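# Flip the small gear upright and mesh it

## Task

The small gear is sitting inverted between the tester's two centres, with its teeth higher than the big gear's teeth. Turn it right side up and mount it so that it meshes with the big gear. It must stay mounted on its own, without the robot holding it, and the grippers must release it and pull away at the end.

## Robot and tools

Robot: two arms, left_arm and right_arm, each with a two-finger gripper and a wrist camera. All poses use one scene frame: origin on the table top midway between the arms, +z up, +x out over the table, and left_arm on the +y side. The names left and right do not refer to image sides. The left_arm base sits at (+0.015, +0.272, 0) m and the right_arm base at (+0.040, -0.317, 0) m, both yawed slightly (quat_wxyz (+1.000, 0, 0, -0.016)). Joint ranges in rad, base to hand: waist -2.618 to 3.054, shoulder 0.000 to 3.142, elbow 0.000 to 3.142, wrist pitch -1.571 to 1.571, wrist yaw -1.571 to 1.571, wrist roll -2.094 to 2.094.

Gripper axes: the fingers point along the gripper's +z and close and open along its y. end_effector_position is the point between the finger pads, roughly 1 cm short of the fingertips. The wrist camera mount adds bulk near the hand.

The 14-number row (shared by execute_actions and move): one flat list covering both arms, left first. Order: dx, dy, dz, rx, ry, rz, opening for left_arm, then the same seven for right_arm. Every number lies in [-1, 1], and all 14 are needed even if one arm stays still. dx..rz are an offset, not a pose: they are measured from that gripper's measured pose at the start of the action and expressed in the gripper's own axes. Scale: 1.0 equals 0.6 m for dx, dy, dz and 180 degrees for the rotation; rx, ry, rz form a single rotation vector. Opening is absolute, not an offset: +1 is fully open (0.094 m), -1 is closed.

execute_actions(actions): a list of actions; each action is a table of at most 15 rows, each row lasting one control step of 1/30 s. A table with fewer rows repeats its last row until 15 steps pass. Each row is an offset from the action's start pose, not from the row before. For a call's first action, the start is the most recent pose reported in this scene. Every step, the commanded pose is clipped to within 70 mm and 16 degrees of where the gripper actually is, so a large offset may need several actions; after an action the arm continues only as far as its last clipped pose. An empty list simply returns the current state and images.

move(target, speed, blocking): target is one 14-number row as above, offsets taken from the latest pose shown in a result. Each gripper travels a straight line toward its target; both paths finish together within 0.5 to 10 s (if longer, they stop at 10 s before arriving). speed is m/s, 0.002 to 0.5, default 0.25; rotation is capped at twice that value in rad/s. Openings are sent when the move starts. Paths ignore obstacles and the other arm, and grippers can lag, drift, or overshoot speed, especially with a nearly straight arm. Faster moves and targets set deeper past a contact hit and press harder. blocking=false returns after 0.5 s while the arm keeps going; until a result shows the move ended, other moves and action rows are refused, so use wait or stop.

wait(seconds): 0 to 10; the arms keep their last command. stop(): brakes a running move; it needs stopping distance and fingers keep moving. zoom_image(camera, region): camera is cam_high, cam_low, cam_left_wrist or cam_right_wrist; region is [x0, y0, x1, y1] in pixels from the top-left, at most 504 by 504. read_manual(section): only "licences"; moves nothing. finished_scene(scene): ends scene number 1 or 2 permanently and reports success; call it only after releasing and backing away with the gear stable.

Results: a state line per arm giving end_effector_position (m) and end_effector_quat_wxyz in the scene frame (reported hand position can be off, more so at long reach); Hand target lines showing where the controller now drives each gripper; grip_measured on the same scale as the commanded opening, with Joint positions whose last entry is the opening in metres; step readings with HELD marking steps where an arm was held back; a pose unreachable line when a clearance check altered a command; a move: line giving the ending (done, off_target, moving, held, fault) and limits (paced means the sent pose was clipped; held means some steps were blocked, after which the arm may speed up), plus each gripper's distance from its target. MOTOR HOT appears from 75 °C; at 90 °C the arm stops for 10 s; at 100 °C it goes limp and falls. FAULT lines report stops. Images arrive in the order cam_high, cam_low, cam_left_wrist, cam_right_wrist, each 504x504, with calibration given per camera.

Practical notes: arms tend to end a centimetre or more below the target and sink under zero offsets; to keep an arm still, send it the offset back to its wanted pose in the first call of a reply and zeros afterwards, aiming higher if it still sags. To hold the gear, command an opening about 0.03 below grip_measured (less for a gentler grip); finger force is about 50 to 62 N per pad. Something may occasionally tug the held gear or nudge loose parts. Avoid dropping the gear, slamming, hard pushes, letting the arms collide or press each other, holding loads long enough to overheat, and above all knocking anything off the table. Move briskly but smoothly.

Each tool is called after ">>>" as name(argument=value, ...) on one line, values as JSON.

## Session

>>> execute_actions(actions=[])

Scene clock: 0.00 s.
left_arm: end_effector_position=(+0.2478, -0.1722, +0.2771) grip_measured=+1.000 end_effector_quat_wxyz=(-0.228, +0.018, +0.763, -0.604) | right_arm: end_effector_position=(+0.2314, -0.2789, +0.2532) grip_measured=+1.000 end_effector_quat_wxyz=(+0.203, -0.552, +0.762, -0.271)
Joint positions: left_arm=[-0.725  1.868  1.489 -0.054  1.163 -1.508  0.094] | right_arm=[ 0.736  0.93   1.206 -1.431  0.569 -0.671  0.094]
Joint velocities: left_arm=[ 0.007 -0.002 -0.012  0.007 -0.007 -0.022  0.   ] | right_arm=[-0.002 -0.012  0.007 -0.007  0.037  0.051  0.   ]
Hand target (left_arm): +0.246, -0.171, +0.289; -0.219, +0.033, +0.758, -0.613
Hand target (right_arm): +0.232, -0.280, +0.258; +0.210, -0.547, +0.763, -0.273

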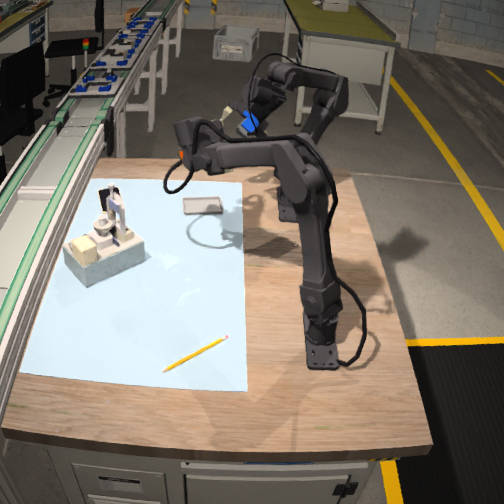

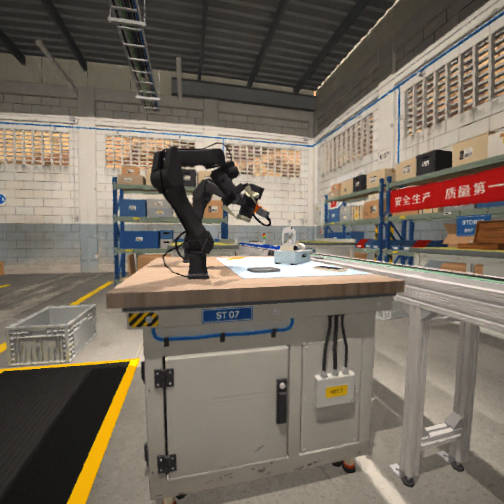

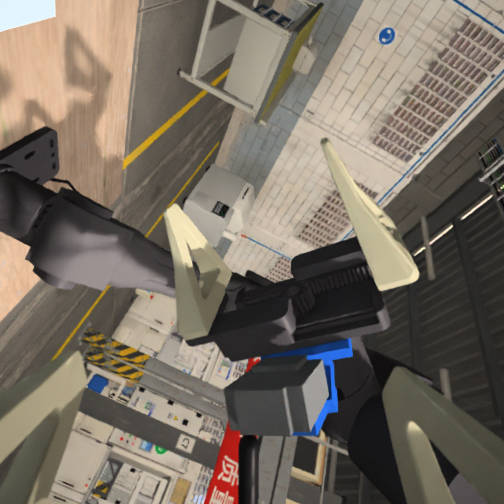

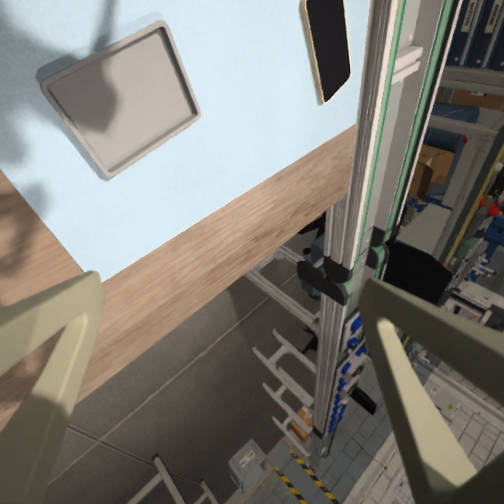

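>>> zoom_image(camera="cam_high", region=[50, 170, 170, 290])

>>> zoom_image(camera="cam_low", region=[250, 210, 330, 280])

Region (50, 170, 170, 290) of cam_high's 504x504 image, scaled by 4.200, with more detail than that image has.

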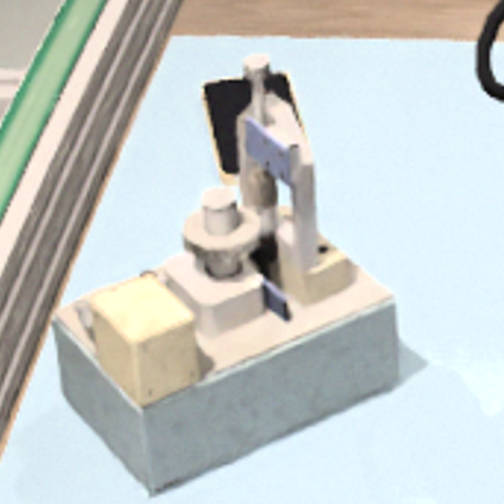

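Region (250, 210, 330, 280) of cam_low's 504x504 image, scaled by 6.300, with more detail than that image has; it fills the top 441 rows of this view, and the rest is white.

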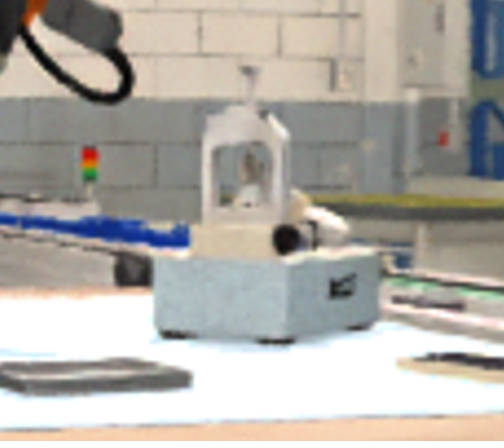

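>>> move(target=[0.138,0.213,-0.352,-0.358,-0.570,0.337,1, 0,0,0,0,0,0,1])

>>> move(target=[0,0,0,0,0,0,1, 0,0,0,0.141,-0.282,0.416,1])

Scene clock: 7.97 s.
left_arm: end_effector_position=(+0.2204, +0.0838, +0.2254) grip_measured=+1.000 end_effector_quat_wxyz=(+0.702, +0.002, +0.713, +0.005) | right_arm: end_effector_position=(+0.2314, -0.2789, +0.2532) grip_measured=+1.000 end_effector_quat_wxyz=(+0.203, -0.552, +0.762, -0.271)
Joint positions: left_arm=[-1.398  1.089  0.369  0.606 -1.434 -0.104  0.094] | right_arm=[ 0.736  0.93   1.206 -1.431  0.569 -0.671  0.094]
Joint velocities: left_arm=[-0.007 -0.007 -0.002  0.11   0.051  0.095  0.   ] | right_arm=[-0.012 -0.007  0.002 -0.037 -0.037  0.037  0.   ]
Hand target (left_arm): +0.219, +0.083, +0.222; +0.702, +0.005, +0.712, +0.009
Hand target (right_arm): +0.231, -0.279, +0.253; +0.203, -0.552, +0.762, -0.271
Off the commanded pose (left_arm): 0.006 m, 1 deg.
Off the commanded pose (right_arm): 0.000 m, 0 deg.
move: done
camera_calibration (this result's frames):
cam_left_wrist: T_world_to_cam=[[-0.0176853, -0.995884, 0.0888996, 0.0648433], [-0.522963, -0.066568, -0.849752, 0.354296], [0.852172, -0.0615193, -0.519633, 0.0212868], [0, 0, 0, 1]] pos_world=[0.168291, 0.0894707, 0.306361]

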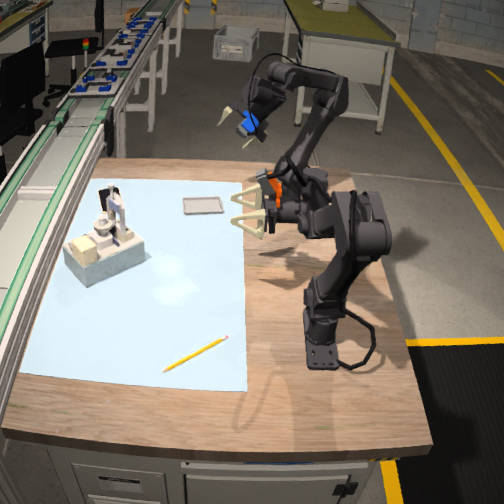

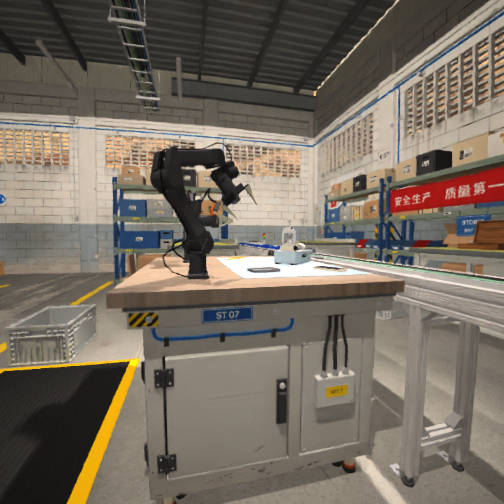

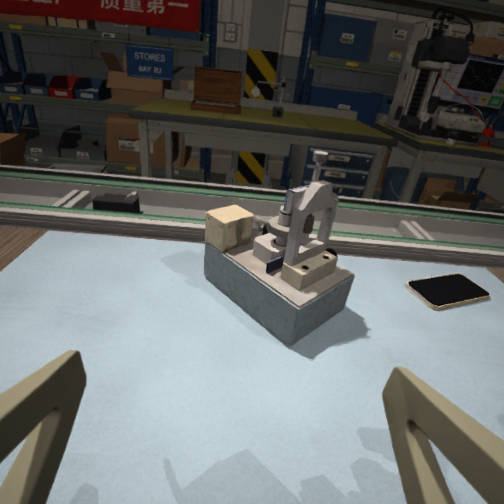

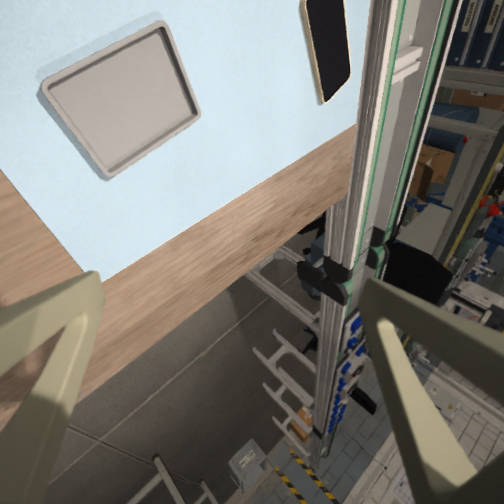

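Scene clock: 12.10 s.
left_arm: end_effector_position=(+0.2204, +0.0838, +0.2255) grip_measured=+1.000 end_effector_quat_wxyz=(+0.702, +0.002, +0.713, +0.004) | right_arm: end_effector_position=(+0.2300, -0.2826, +0.2554) grip_measured=+1.000 end_effector_quat_wxyz=(+0.702, +0.006, +0.712, +0.010)
Joint positions: left_arm=[-1.398  1.089  0.369  0.607 -1.434 -0.103  0.094] | right_arm=[ 1.233  0.005  0.358 -0.394  1.196  0.061  0.094]
Joint velocities: left_arm=[ 0.002 -0.002 -0.007 -0.037 -0.051 -0.007  0.   ] | right_arm=[-0.012  0.002 -0.007 -0.007  0.022 -0.007  0.   ]
Hand target (left_arm): +0.220, +0.084, +0.225; +0.702, +0.002, +0.713, +0.005
Hand target (right_arm): +0.230, -0.281, +0.252; +0.702, +0.003, +0.712, +0.006
Off the commanded pose (left_arm): 0.000 m, 0 deg.
Off the commanded pose (right_arm): 0.005 m, 1 deg.
move: done
camera_calibration (this result's frames):
cam_left_wrist: T_world_to_cam=[[-0.0177109, -0.99585, 0.0892658, 0.0647418], [-0.522831, -0.0668766, -0.849809, 0.354398], [0.852253, -0.0617218, -0.519477, 0.0213045], [0, 0, 0, 1]] pos_world=[0.16828, 0.0894889, 0.306458]
cam_right_wrist: T_world_to_cam=[[-0.0635704, -0.996149, 0.0603747, -0.2908], [-0.564266, -0.0140212, -0.825474, 0.3518], [0.823142, -0.0865431, -0.561202, 0.0276869], [0, 0, 0, 1]] pos_world=[0.157232, -0.282352, 0.323496]

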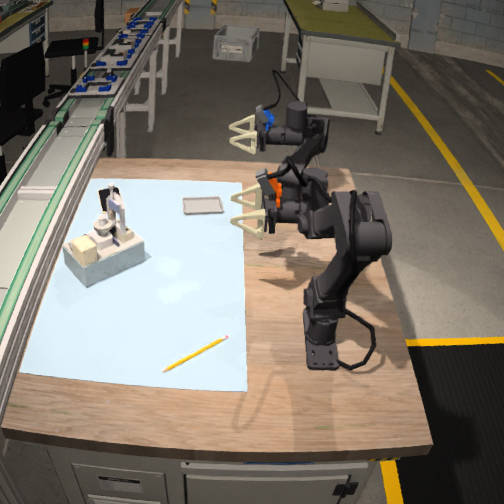

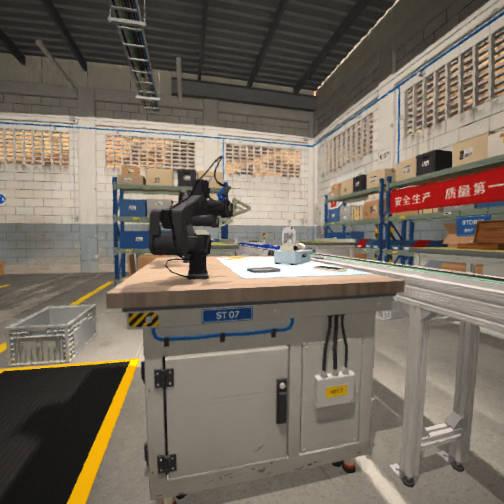

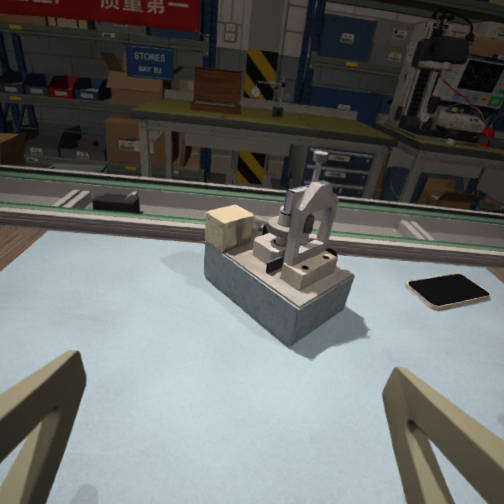

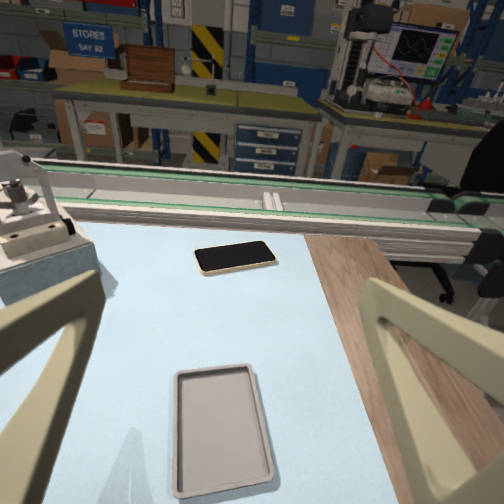

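>>> move(target=[0.125,0.043,0.367,0.25,0,0,1, 0.175,0.25,0.317,-0.25,0,0,1])

Scene clock: 14.93 s.
left_arm: end_effector_position=(+0.4371, +0.1061, +0.1323) grip_measured=+1.000 end_effector_quat_wxyz=(+0.635, +0.263, +0.673, -0.274) | right_arm: end_effector_position=(+0.4102, -0.1282, +0.1406) grip_measured=+1.000 end_effector_quat_wxyz=(+0.641, -0.272, +0.664, +0.273)
Joint positions: left_arm=[-0.109  1.92   0.597  1.269  0.638 -0.004  0.094] | right_arm=[ 0.275  1.781  0.41   1.336 -0.547 -0.005  0.094]
Joint velocities: left_arm=[ 0.022 -0.012 -0.012  0.051 -0.037  0.037  0.   ] | right_arm=[ 0.007 -0.002 -0.002  0.007 -0.007 -0.007  0.   ]
Hand target (left_arm): +0.443, +0.107, +0.143; +0.649, +0.266, +0.659, -0.273
Hand target (right_arm): +0.418, -0.129, +0.150; +0.651, -0.270, +0.654, +0.274
Off the commanded pose (left_arm): 0.016 m, 2 deg.
Off the commanded pose (right_arm): 0.013 m, 2 deg.
move: off_target (left_arm, right_arm); limits=paced
camera_calibration (this result's frames):
cam_left_wrist: T_world_to_cam=[[-0.708977, -0.692268, 0.134593, 0.363039], [-0.461492, 0.311102, -0.830807, 0.320554], [0.533269, -0.651137, -0.540041, -0.00576814], [0, 0, 0, 1]] pos_world=[0.408396, 0.14784, 0.214341]
cam_right_wrist: T_world_to_cam=[[0.660056, -0.747907, 0.0704444, -0.385081], [-0.392484, -0.423294, -0.816565, 0.236634], [0.640533, 0.51133, -0.572939, -0.0185163], [0, 0, 0, 1]] pos_world=[0.35891, -0.178371, 0.209745]

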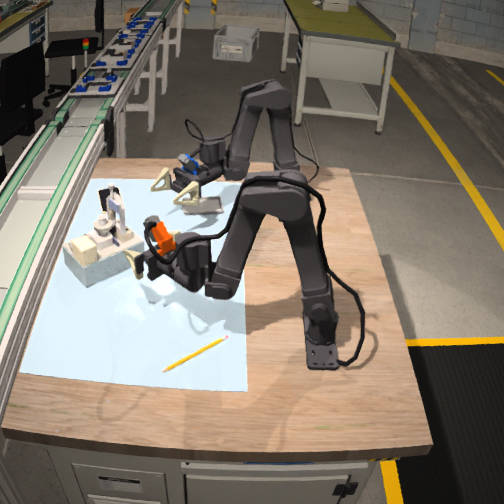

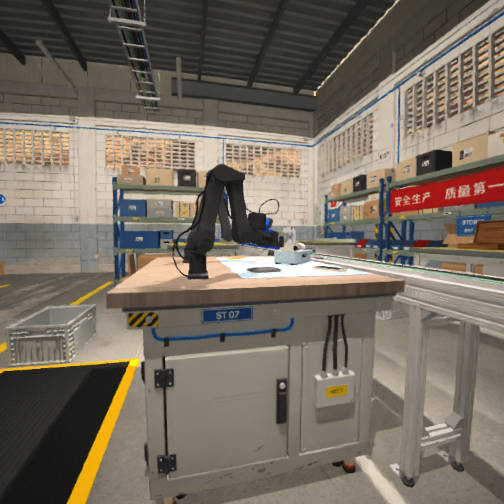

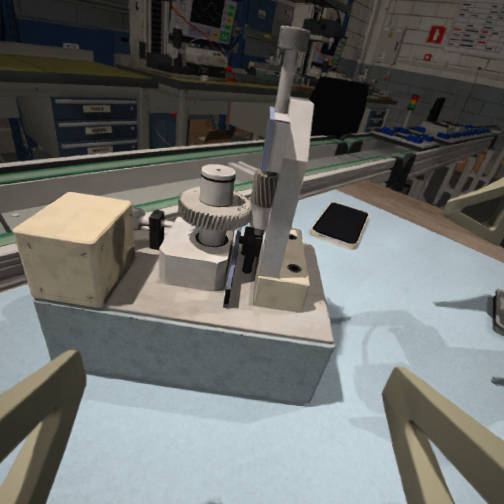

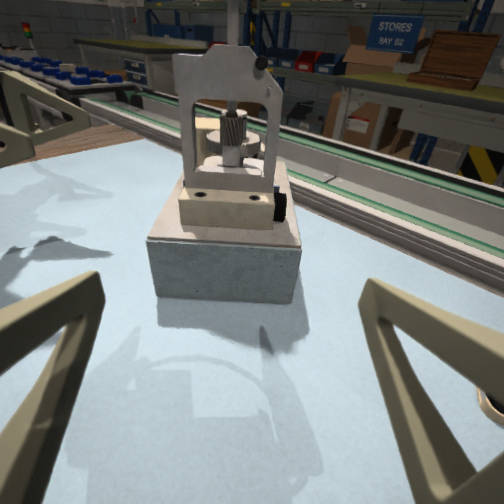

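>>> zoom_image(camera="cam_left_wrist", region=[100, 20, 400, 320])

>>> zoom_image(camera="cam_right_wrist", region=[130, 0, 330, 250])

Region (100, 20, 400, 320) of cam_left_wrist's 504x504 image, scaled by 1.680, with more detail than that image has.

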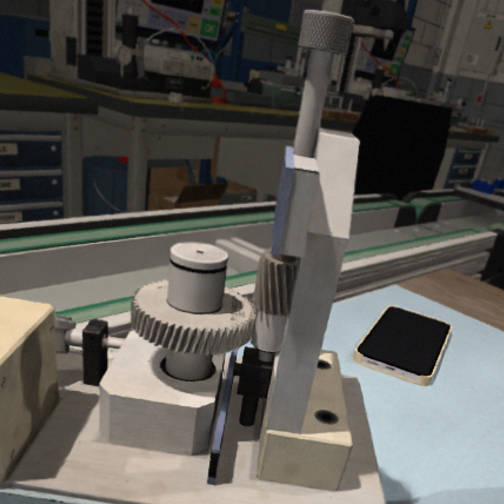

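Region (130, 0, 330, 250) of cam_right_wrist's 504x504 image, scaled by 2.016, with more detail than that image has; it fills the left 403 columns of this view, and the rest is white.

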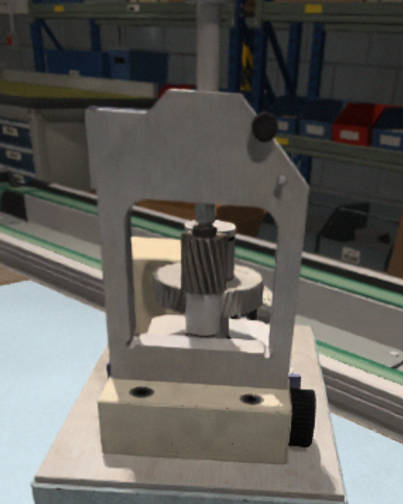

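>>> move(target=[-0.172,-0.021,0.165,0,-0.012,0,0.2, -0.015,0,0,0,0,0,1], speed=0.15)

Scene clock: 18.47 s.
left_arm: end_effector_position=(+0.5008, +0.0307, +0.2211) grip_measured=+0.203 end_effector_quat_wxyz=(+0.640, +0.258, +0.668, -0.278) | right_arm: end_effector_position=(+0.4091, -0.1284, +0.1393) grip_measured=+1.000 end_effector_quat_wxyz=(+0.632, -0.271, +0.672, +0.275)
Joint positions: left_arm=[-0.284  1.877  1.035  0.814  0.461 -0.029  0.056] | right_arm=[ 0.275  1.756  0.41   1.287 -0.548 -0.003  0.094]
Joint velocities: left_arm=[-0.032 -0.007  0.007 -0.037 -0.037 -0.081 -0.001] | right_arm=[ 0.002  0.017 -0.007 -0.007  0.037 -0.11   0.   ]
Hand target (left_arm): +0.503, +0.027, +0.233; +0.647, +0.257, +0.661, -0.279
Hand target (right_arm): +0.410, -0.128, +0.149; +0.641, -0.272, +0.664, +0.273
Off the commanded pose (left_arm): 0.012 m, 1 deg.
Off the commanded pose (right_arm): 0.010 m, 1 deg.
move: off_target (left_arm)
camera_calibration (this result's frames):
cam_left_wrist: T_world_to_cam=[[-0.708761, -0.691604, 0.139073, 0.342974], [-0.454006, 0.296296, -0.84029, 0.445979], [0.539942, -0.658705, -0.523995, -0.0474803], [0, 0, 0, 1]] pos_world=[0.471201, 0.0737852, 0.302174]
cam_right_wrist: T_world_to_cam=[[0.662144, -0.747114, 0.0582001, -0.383415], [-0.411752, -0.427613, -0.804741, 0.240775], [0.62612, 0.50889, -0.590767, -0.0103652], [0, 0, 0, 1]] pos_world=[0.359505, -0.178221, 0.209953]

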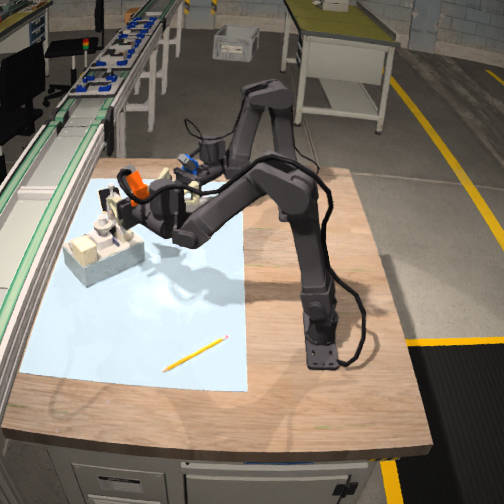

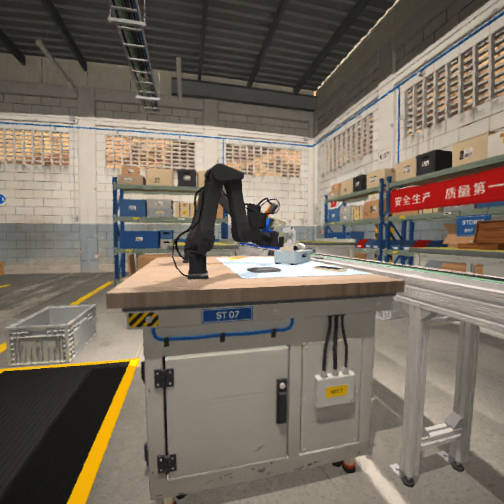

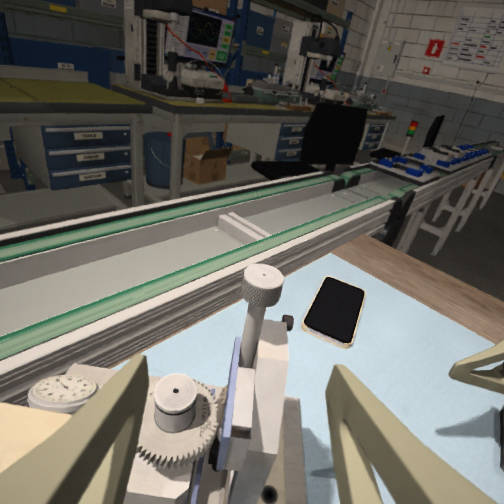

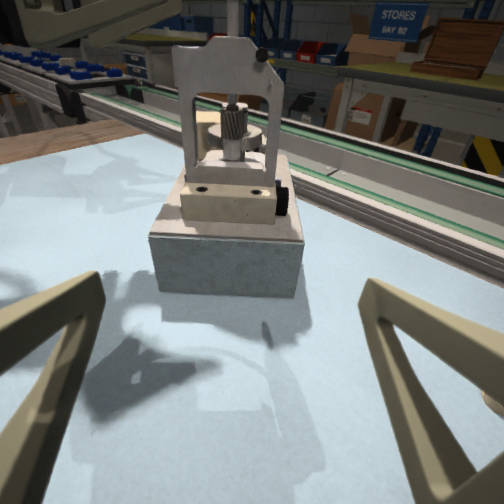

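>>> move(target=[-0.025,-0.0125,0.088,0,0.11,0,0.2, -0.015,0,0,0,0,0,1], speed=0.08)

Scene clock: 21.63 s.
left_arm: end_effector_position=(+0.5306, -0.0055, +0.2236) grip_measured=+0.203 end_effector_quat_wxyz=(+0.507, +0.300, +0.775, -0.230) | right_arm: end_effector_position=(+0.4078, -0.1287, +0.1376) grip_measured=+1.000 end_effector_quat_wxyz=(+0.623, -0.269, +0.681, +0.276)
Joint positions: left_arm=[-0.35   1.955  1.543 -0.012  0.379  0.109  0.056] | right_arm=[ 0.275  1.732  0.41   1.238 -0.548 -0.003  0.094]
Joint velocities: left_arm=[-0.002  0.002 -0.002 -0.051 -0.022  0.051 -0.   ] | right_arm=[ 0.022 -0.007 -0.002 -0.007  0.007 -0.037  0.   ]
Hand target (left_arm): +0.532, -0.011, +0.236; +0.516, +0.306, +0.767, -0.229
Hand target (right_arm): +0.409, -0.128, +0.148; +0.632, -0.271, +0.672, +0.275
Off the commanded pose (left_arm): 0.013 m, 1 deg.
Off the commanded pose (right_arm): 0.011 m, 1 deg.
move: off_target (left_arm, right_arm)
camera_calibration (this result's frames):
cam_left_wrist: T_world_to_cam=[[-0.679173, -0.718397, 0.150433, 0.320279], [-0.643457, 0.484169, -0.592911, 0.51858], [0.353111, -0.499486, -0.791092, 0.0736581], [0, 0, 0, 1]] pos_world=[0.525199, 0.0157986, 0.317561]
cam_right_wrist: T_world_to_cam=[[0.663423, -0.746795, 0.0465545, -0.381606], [-0.431256, -0.432473, -0.791824, 0.244309], [0.611464, 0.505238, -0.608972, -0.00243481], [0, 0, 0, 1]] pos_world=[0.360015, -0.178094, 0.209733]

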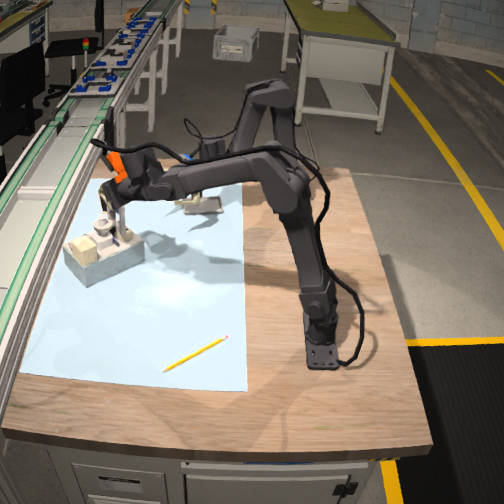

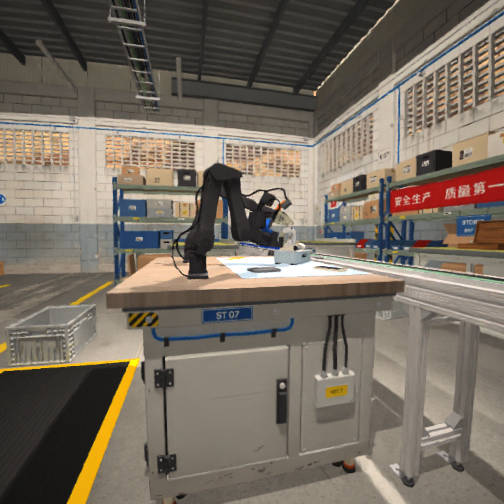

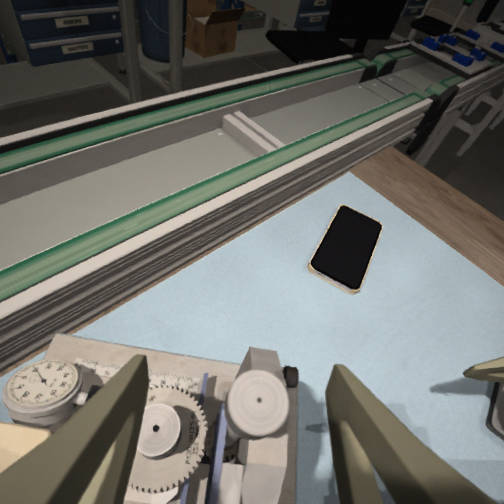

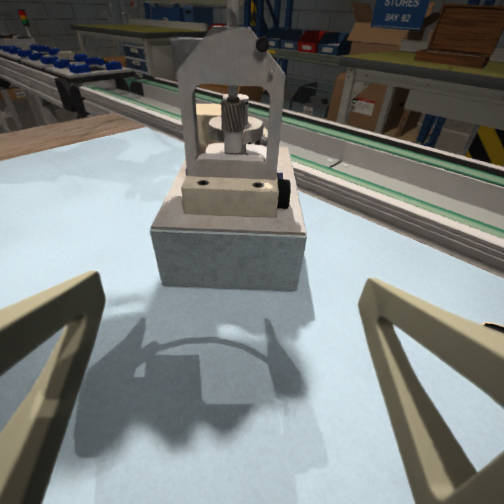

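>>> move(target=[-0.019,-0.01,-0.007,0,-0.006,0,0.2, -0.052,-0.006,0.16,0.011,-0.035,0,-0.15], speed=0.1)

>>> zoom_image(camera="cam_low", region=[250, 190, 330, 270])

Scene clock: 23.43 s.
left_arm: end_effector_position=(+0.5310, -0.0049, +0.2233) grip_measured=+0.203 end_effector_quat_wxyz=(+0.506, +0.296, +0.777, -0.230) | right_arm: end_effector_position=(+0.4744, -0.0677, +0.1522) grip_measured=-0.147 end_effector_quat_wxyz=(+0.655, -0.245, +0.659, +0.277)
Joint positions: left_arm=[-0.35   1.955  1.543 -0.013  0.375  0.101  0.056] | right_arm=[ 0.424  1.973  0.734  1.252 -0.363  0.048  0.04 ]
Joint velocities: left_arm=[-0.002 -0.007  0.002 -0.066 -0.081  0.007 -0.   ] | right_arm=[-0.017 -0.007  0.002  0.051  0.022  0.037 -0.   ]
Hand target (left_arm): +0.527, -0.009, +0.236; +0.514, +0.298, +0.770, -0.232
Hand target (right_arm): +0.479, -0.062, +0.161; +0.664, -0.242, +0.650, +0.280
Off the commanded pose (left_arm): 0.014 m, 1 deg.
Off the commanded pose (right_arm): 0.012 m, 1 deg.
move: off_target (left_arm, right_arm)
camera_calibration (this result's frames):
cam_left_wrist: T_world_to_cam=[[-0.673337, -0.722568, 0.156564, 0.316536], [-0.650138, 0.47784, -0.590753, 0.521365], [0.352047, -0.499564, -0.791517, 0.0741913], [0, 0, 0, 1]] pos_world=[0.525976, 0.0166532, 0.317164]
cam_right_wrist: T_world_to_cam=[[0.631583, -0.774404, 0.037436, -0.366259], [-0.399786, -0.366665, -0.840076, 0.307843], [0.664285, 0.515612, -0.541175, -0.0997557], [0, 0, 0, 1]] pos_world=[0.42066, -0.119321, 0.218338]

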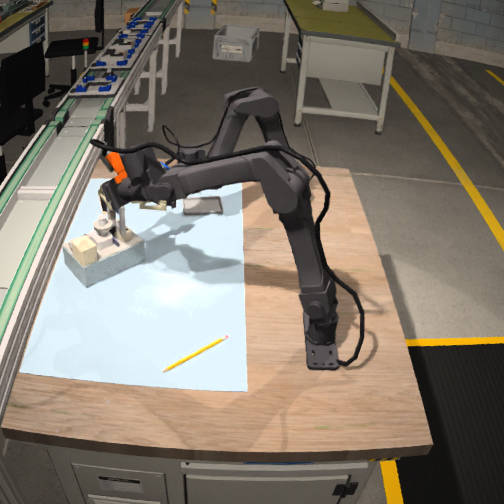

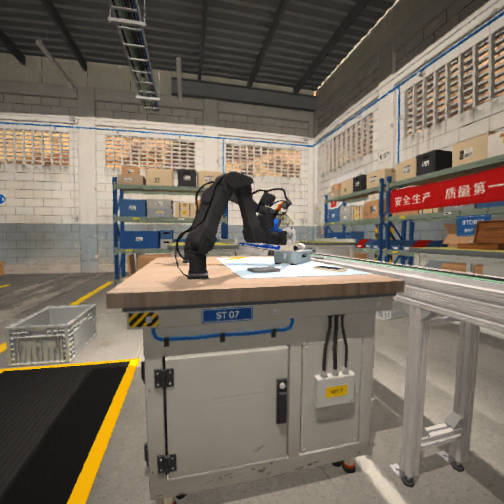

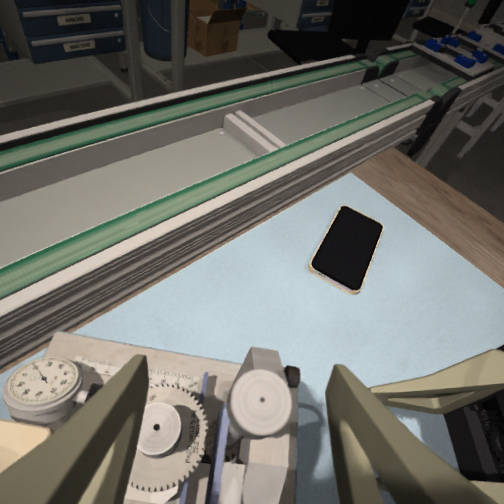

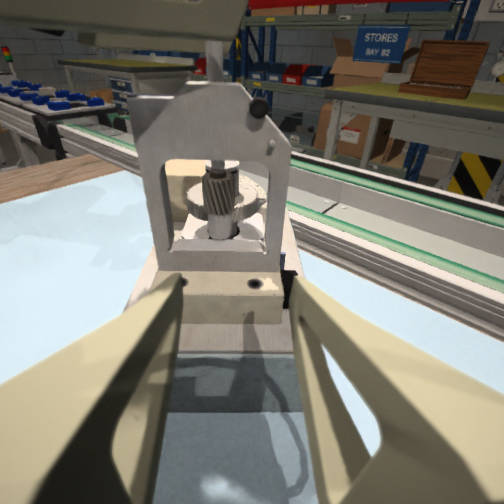

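Region (250, 190, 330, 270) of cam_low's 504x504 image, scaled by 6.300, with more detail than that image has.

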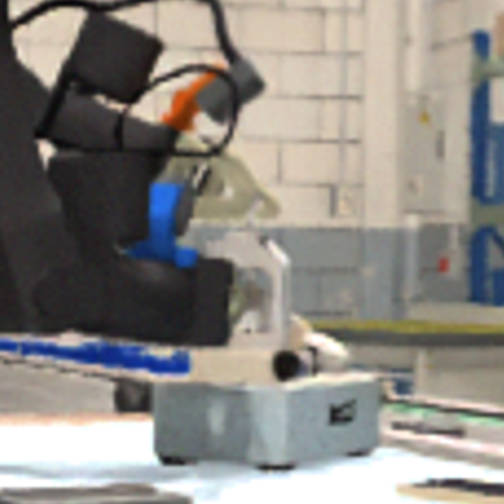

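>>> move(target=[-0.019,-0.022,-0.007,0,-0.006,0,0.2, -0.012,0.008,0.09,0,0,-0.014,-0.15], speed=0.08)

Scene clock: 25.03 s.
left_arm: end_effector_position=(+0.5282, -0.0115, +0.2228) grip_measured=+0.203 end_effector_quat_wxyz=(+0.504, +0.293, +0.779, -0.231) | right_arm: end_effector_position=(+0.5063, -0.0339, +0.1526) grip_measured=-0.147 end_effector_quat_wxyz=(+0.654, -0.255, +0.661, +0.265)
Joint positions: left_arm=[-0.368  1.955  1.543 -0.013  0.357  0.087  0.056] | right_arm=[ 0.476  2.066  0.928  1.134 -0.309  0.015  0.04 ]
Joint velocities: left_arm=[-0.007  0.007 -0.002  0.007  0.066 -0.022  0.   ] | right_arm=[-0.012 -0.017  0.012  0.051  0.081 -0.051 -0.001]
Hand target (left_arm): +0.523, -0.014, +0.236; +0.513, +0.294, +0.772, -0.233
Hand target (right_arm): +0.510, -0.027, +0.160; +0.661, -0.259, +0.654, +0.263
Off the commanded pose (left_arm): 0.015 m, 1 deg.
Off the commanded pose (right_arm): 0.011 m, 1 deg.
move: off_target (left_arm, right_arm)
camera_calibration (this result's frames):
cam_left_wrist: T_world_to_cam=[[-0.668868, -0.725337, 0.162791, 0.306173], [-0.656284, 0.473315, -0.587592, 0.524931], [0.349151, -0.499859, -0.792613, 0.0732485], [0, 0, 0, 1]] pos_world=[0.523719, 0.0102349, 0.316661]
cam_right_wrist: T_world_to_cam=[[0.629616, -0.774098, 0.0660047, -0.363601], [-0.394154, -0.391485, -0.831494, 0.328323], [0.669497, 0.497506, -0.551599, -0.139827], [0, 0, 0, 1]] pos_world=[0.451952, -0.083364, 0.21987]

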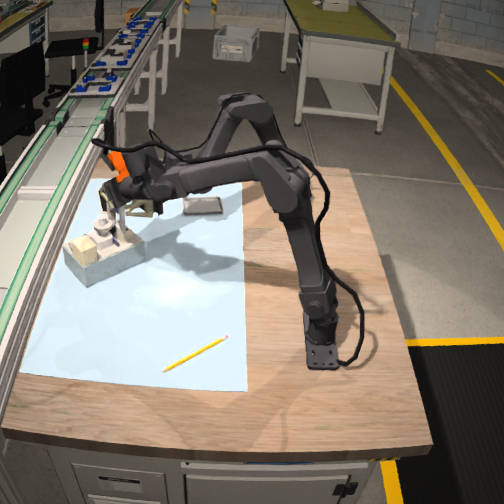

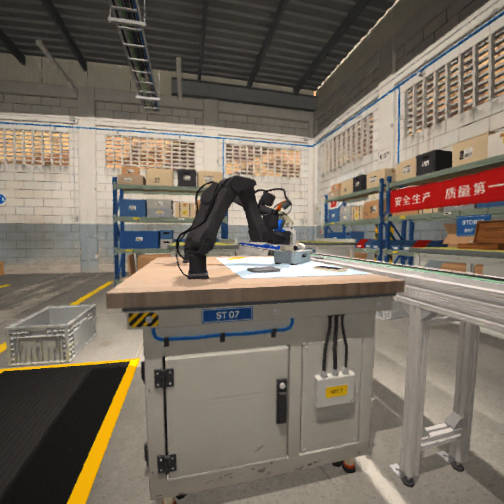

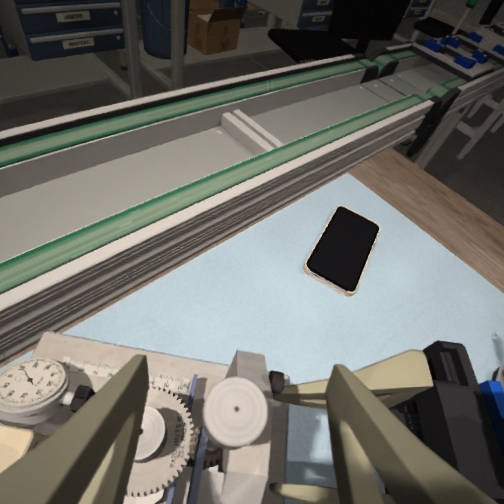

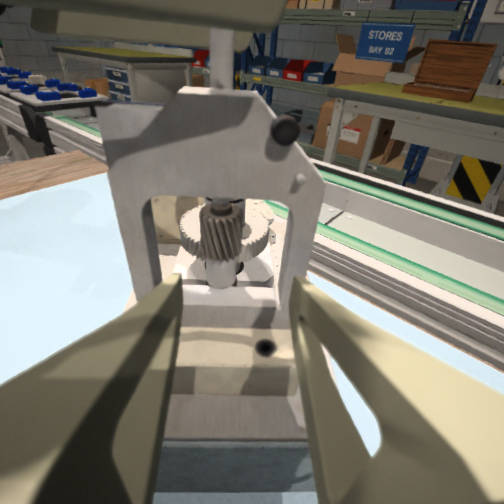

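>>> move(target=[-0.019,0,-0.007,0,-0.006,0,-0.75, -0.012,0.012,0.045,0,-0.006,0,-0.4], speed=0.05)

Scene clock: 26.50 s.
left_arm: end_effector_position=(+0.5294, -0.0100, +0.2226) grip_measured=-0.701 end_effector_quat_wxyz=(+0.505, +0.291, +0.780, -0.227) | right_arm: end_effector_position=(+0.5171, -0.0169, +0.1526) grip_measured=-0.397 end_effector_quat_wxyz=(+0.656, -0.255, +0.660, +0.265)
Joint positions: left_arm=[-0.367  1.955  1.543 -0.012  0.348  0.087  0.014] | right_arm=[ 0.503  2.114  1.008  1.106 -0.28   0.015  0.028]
Joint velocities: left_arm=[-0.002 -0.017 -0.002 -0.095 -0.007  0.007  0.001] | right_arm=[-0.007  0.007  0.002 -0.037  0.022 -0.051 -0.001]
Hand target (left_arm): +0.529, -0.011, +0.235; +0.511, +0.291, +0.774, -0.233
Hand target (right_arm): +0.521, -0.010, +0.160; +0.660, -0.252, +0.655, +0.268
Off the commanded pose (left_arm): 0.012 m, 1 deg.
Off the commanded pose (right_arm): 0.011 m, 1 deg.
move: off_target (left_arm, right_arm)
camera_calibration (this result's frames):
cam_left_wrist: T_world_to_cam=[[-0.662917, -0.731624, 0.15896, 0.305803], [-0.659166, 0.469662, -0.587297, 0.526382], [0.355022, -0.49411, -0.793608, 0.0706318], [0, 0, 0, 1]] pos_world=[0.52462, 0.0114111, 0.316586]
cam_right_wrist: T_world_to_cam=[[0.628437, -0.77493, 0.0674535, -0.356898], [-0.390944, -0.389624, -0.83388, 0.337958], [0.67248, 0.49767, -0.547809, -0.157626], [0, 0, 0, 1]] pos_world=[0.462411, -0.0664487, 0.219541]

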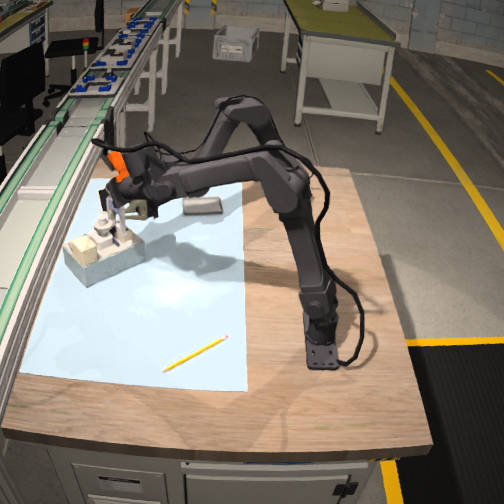

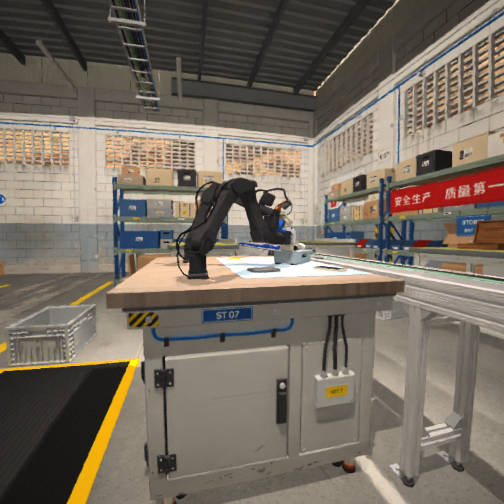

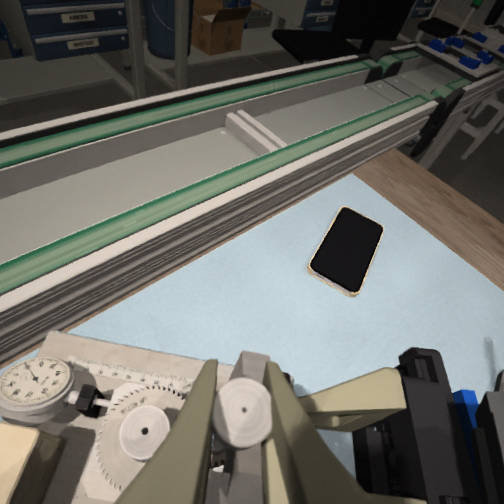

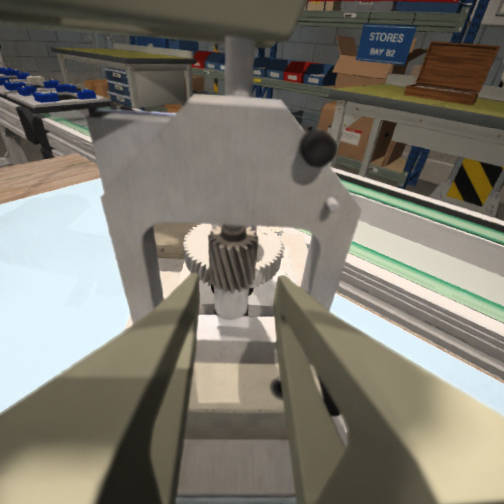

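>>> move(target=[-0.019,0,-0.007,0,-0.006,0,-0.75, -0.012,0.004,0.04,0,-0.006,0,-0.4], speed=0.04)

Scene clock: 27.57 s.
left_arm: end_effector_position=(+0.5294, -0.0100, +0.2226) grip_measured=-0.701 end_effector_quat_wxyz=(+0.505, +0.291, +0.780, -0.227) | right_arm: end_effector_position=(+0.5294, -0.0057, +0.1521) grip_measured=-0.397 end_effector_quat_wxyz=(+0.657, -0.254, +0.659, +0.264)
Joint positions: left_arm=[-0.367  1.955  1.543 -0.012  0.348  0.087  0.014] | right_arm=[ 0.515  2.159  1.084  1.079 -0.266  0.015  0.028]
Joint velocities: left_arm=[ 0.002  0.007 -0.002 -0.007  0.022  0.007  0.001] | right_arm=[-0.007  0.022 -0.012 -0.066  0.007  0.007  0.001]
Hand target (left_arm): +0.530, -0.010, +0.235; +0.513, +0.288, +0.775, -0.230
Hand target (right_arm): +0.533, +0.001, +0.160; +0.662, -0.252, +0.653, +0.267
Off the commanded pose (left_arm): 0.012 m, 1 deg.
Off the commanded pose (right_arm): 0.011 m, 1 deg.
move: off_target (left_arm, right_arm)
camera_calibration (this result's frames):
cam_left_wrist: T_world_to_cam=[[-0.662917, -0.731624, 0.15896, 0.305803], [-0.659166, 0.469662, -0.587297, 0.526382], [0.355022, -0.49411, -0.793608, 0.0706318], [0, 0, 0, 1]] pos_world=[0.52462, 0.0114111, 0.316586]
cam_right_wrist: T_world_to_cam=[[0.626775, -0.776224, 0.0680414, -0.355181], [-0.389433, -0.38769, -0.835487, 0.346116], [0.674904, 0.497165, -0.545282, -0.173415], [0, 0, 0, 1]] pos_world=[0.474446, -0.0552981, 0.218783]

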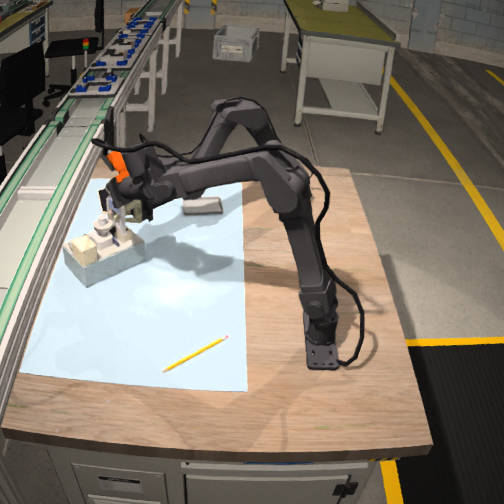

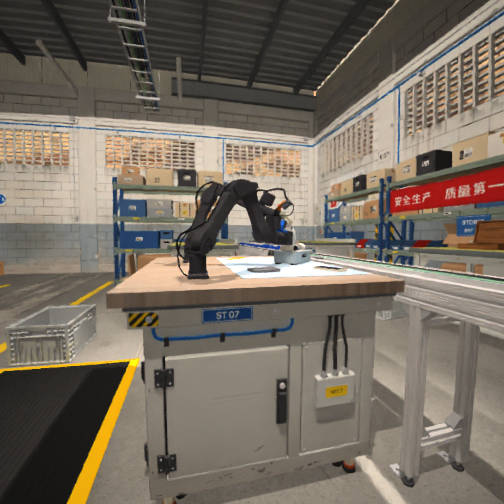

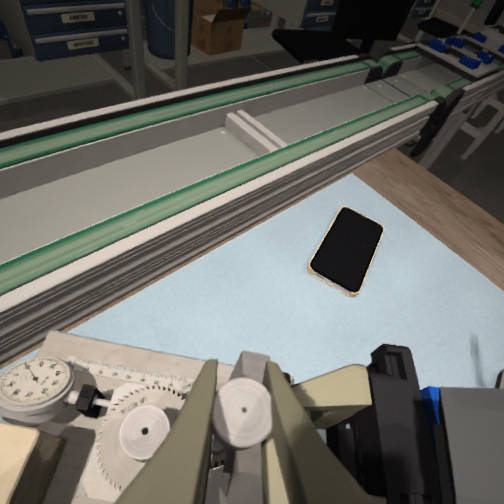

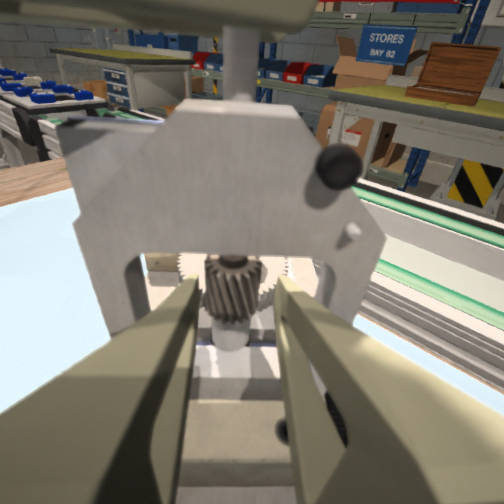

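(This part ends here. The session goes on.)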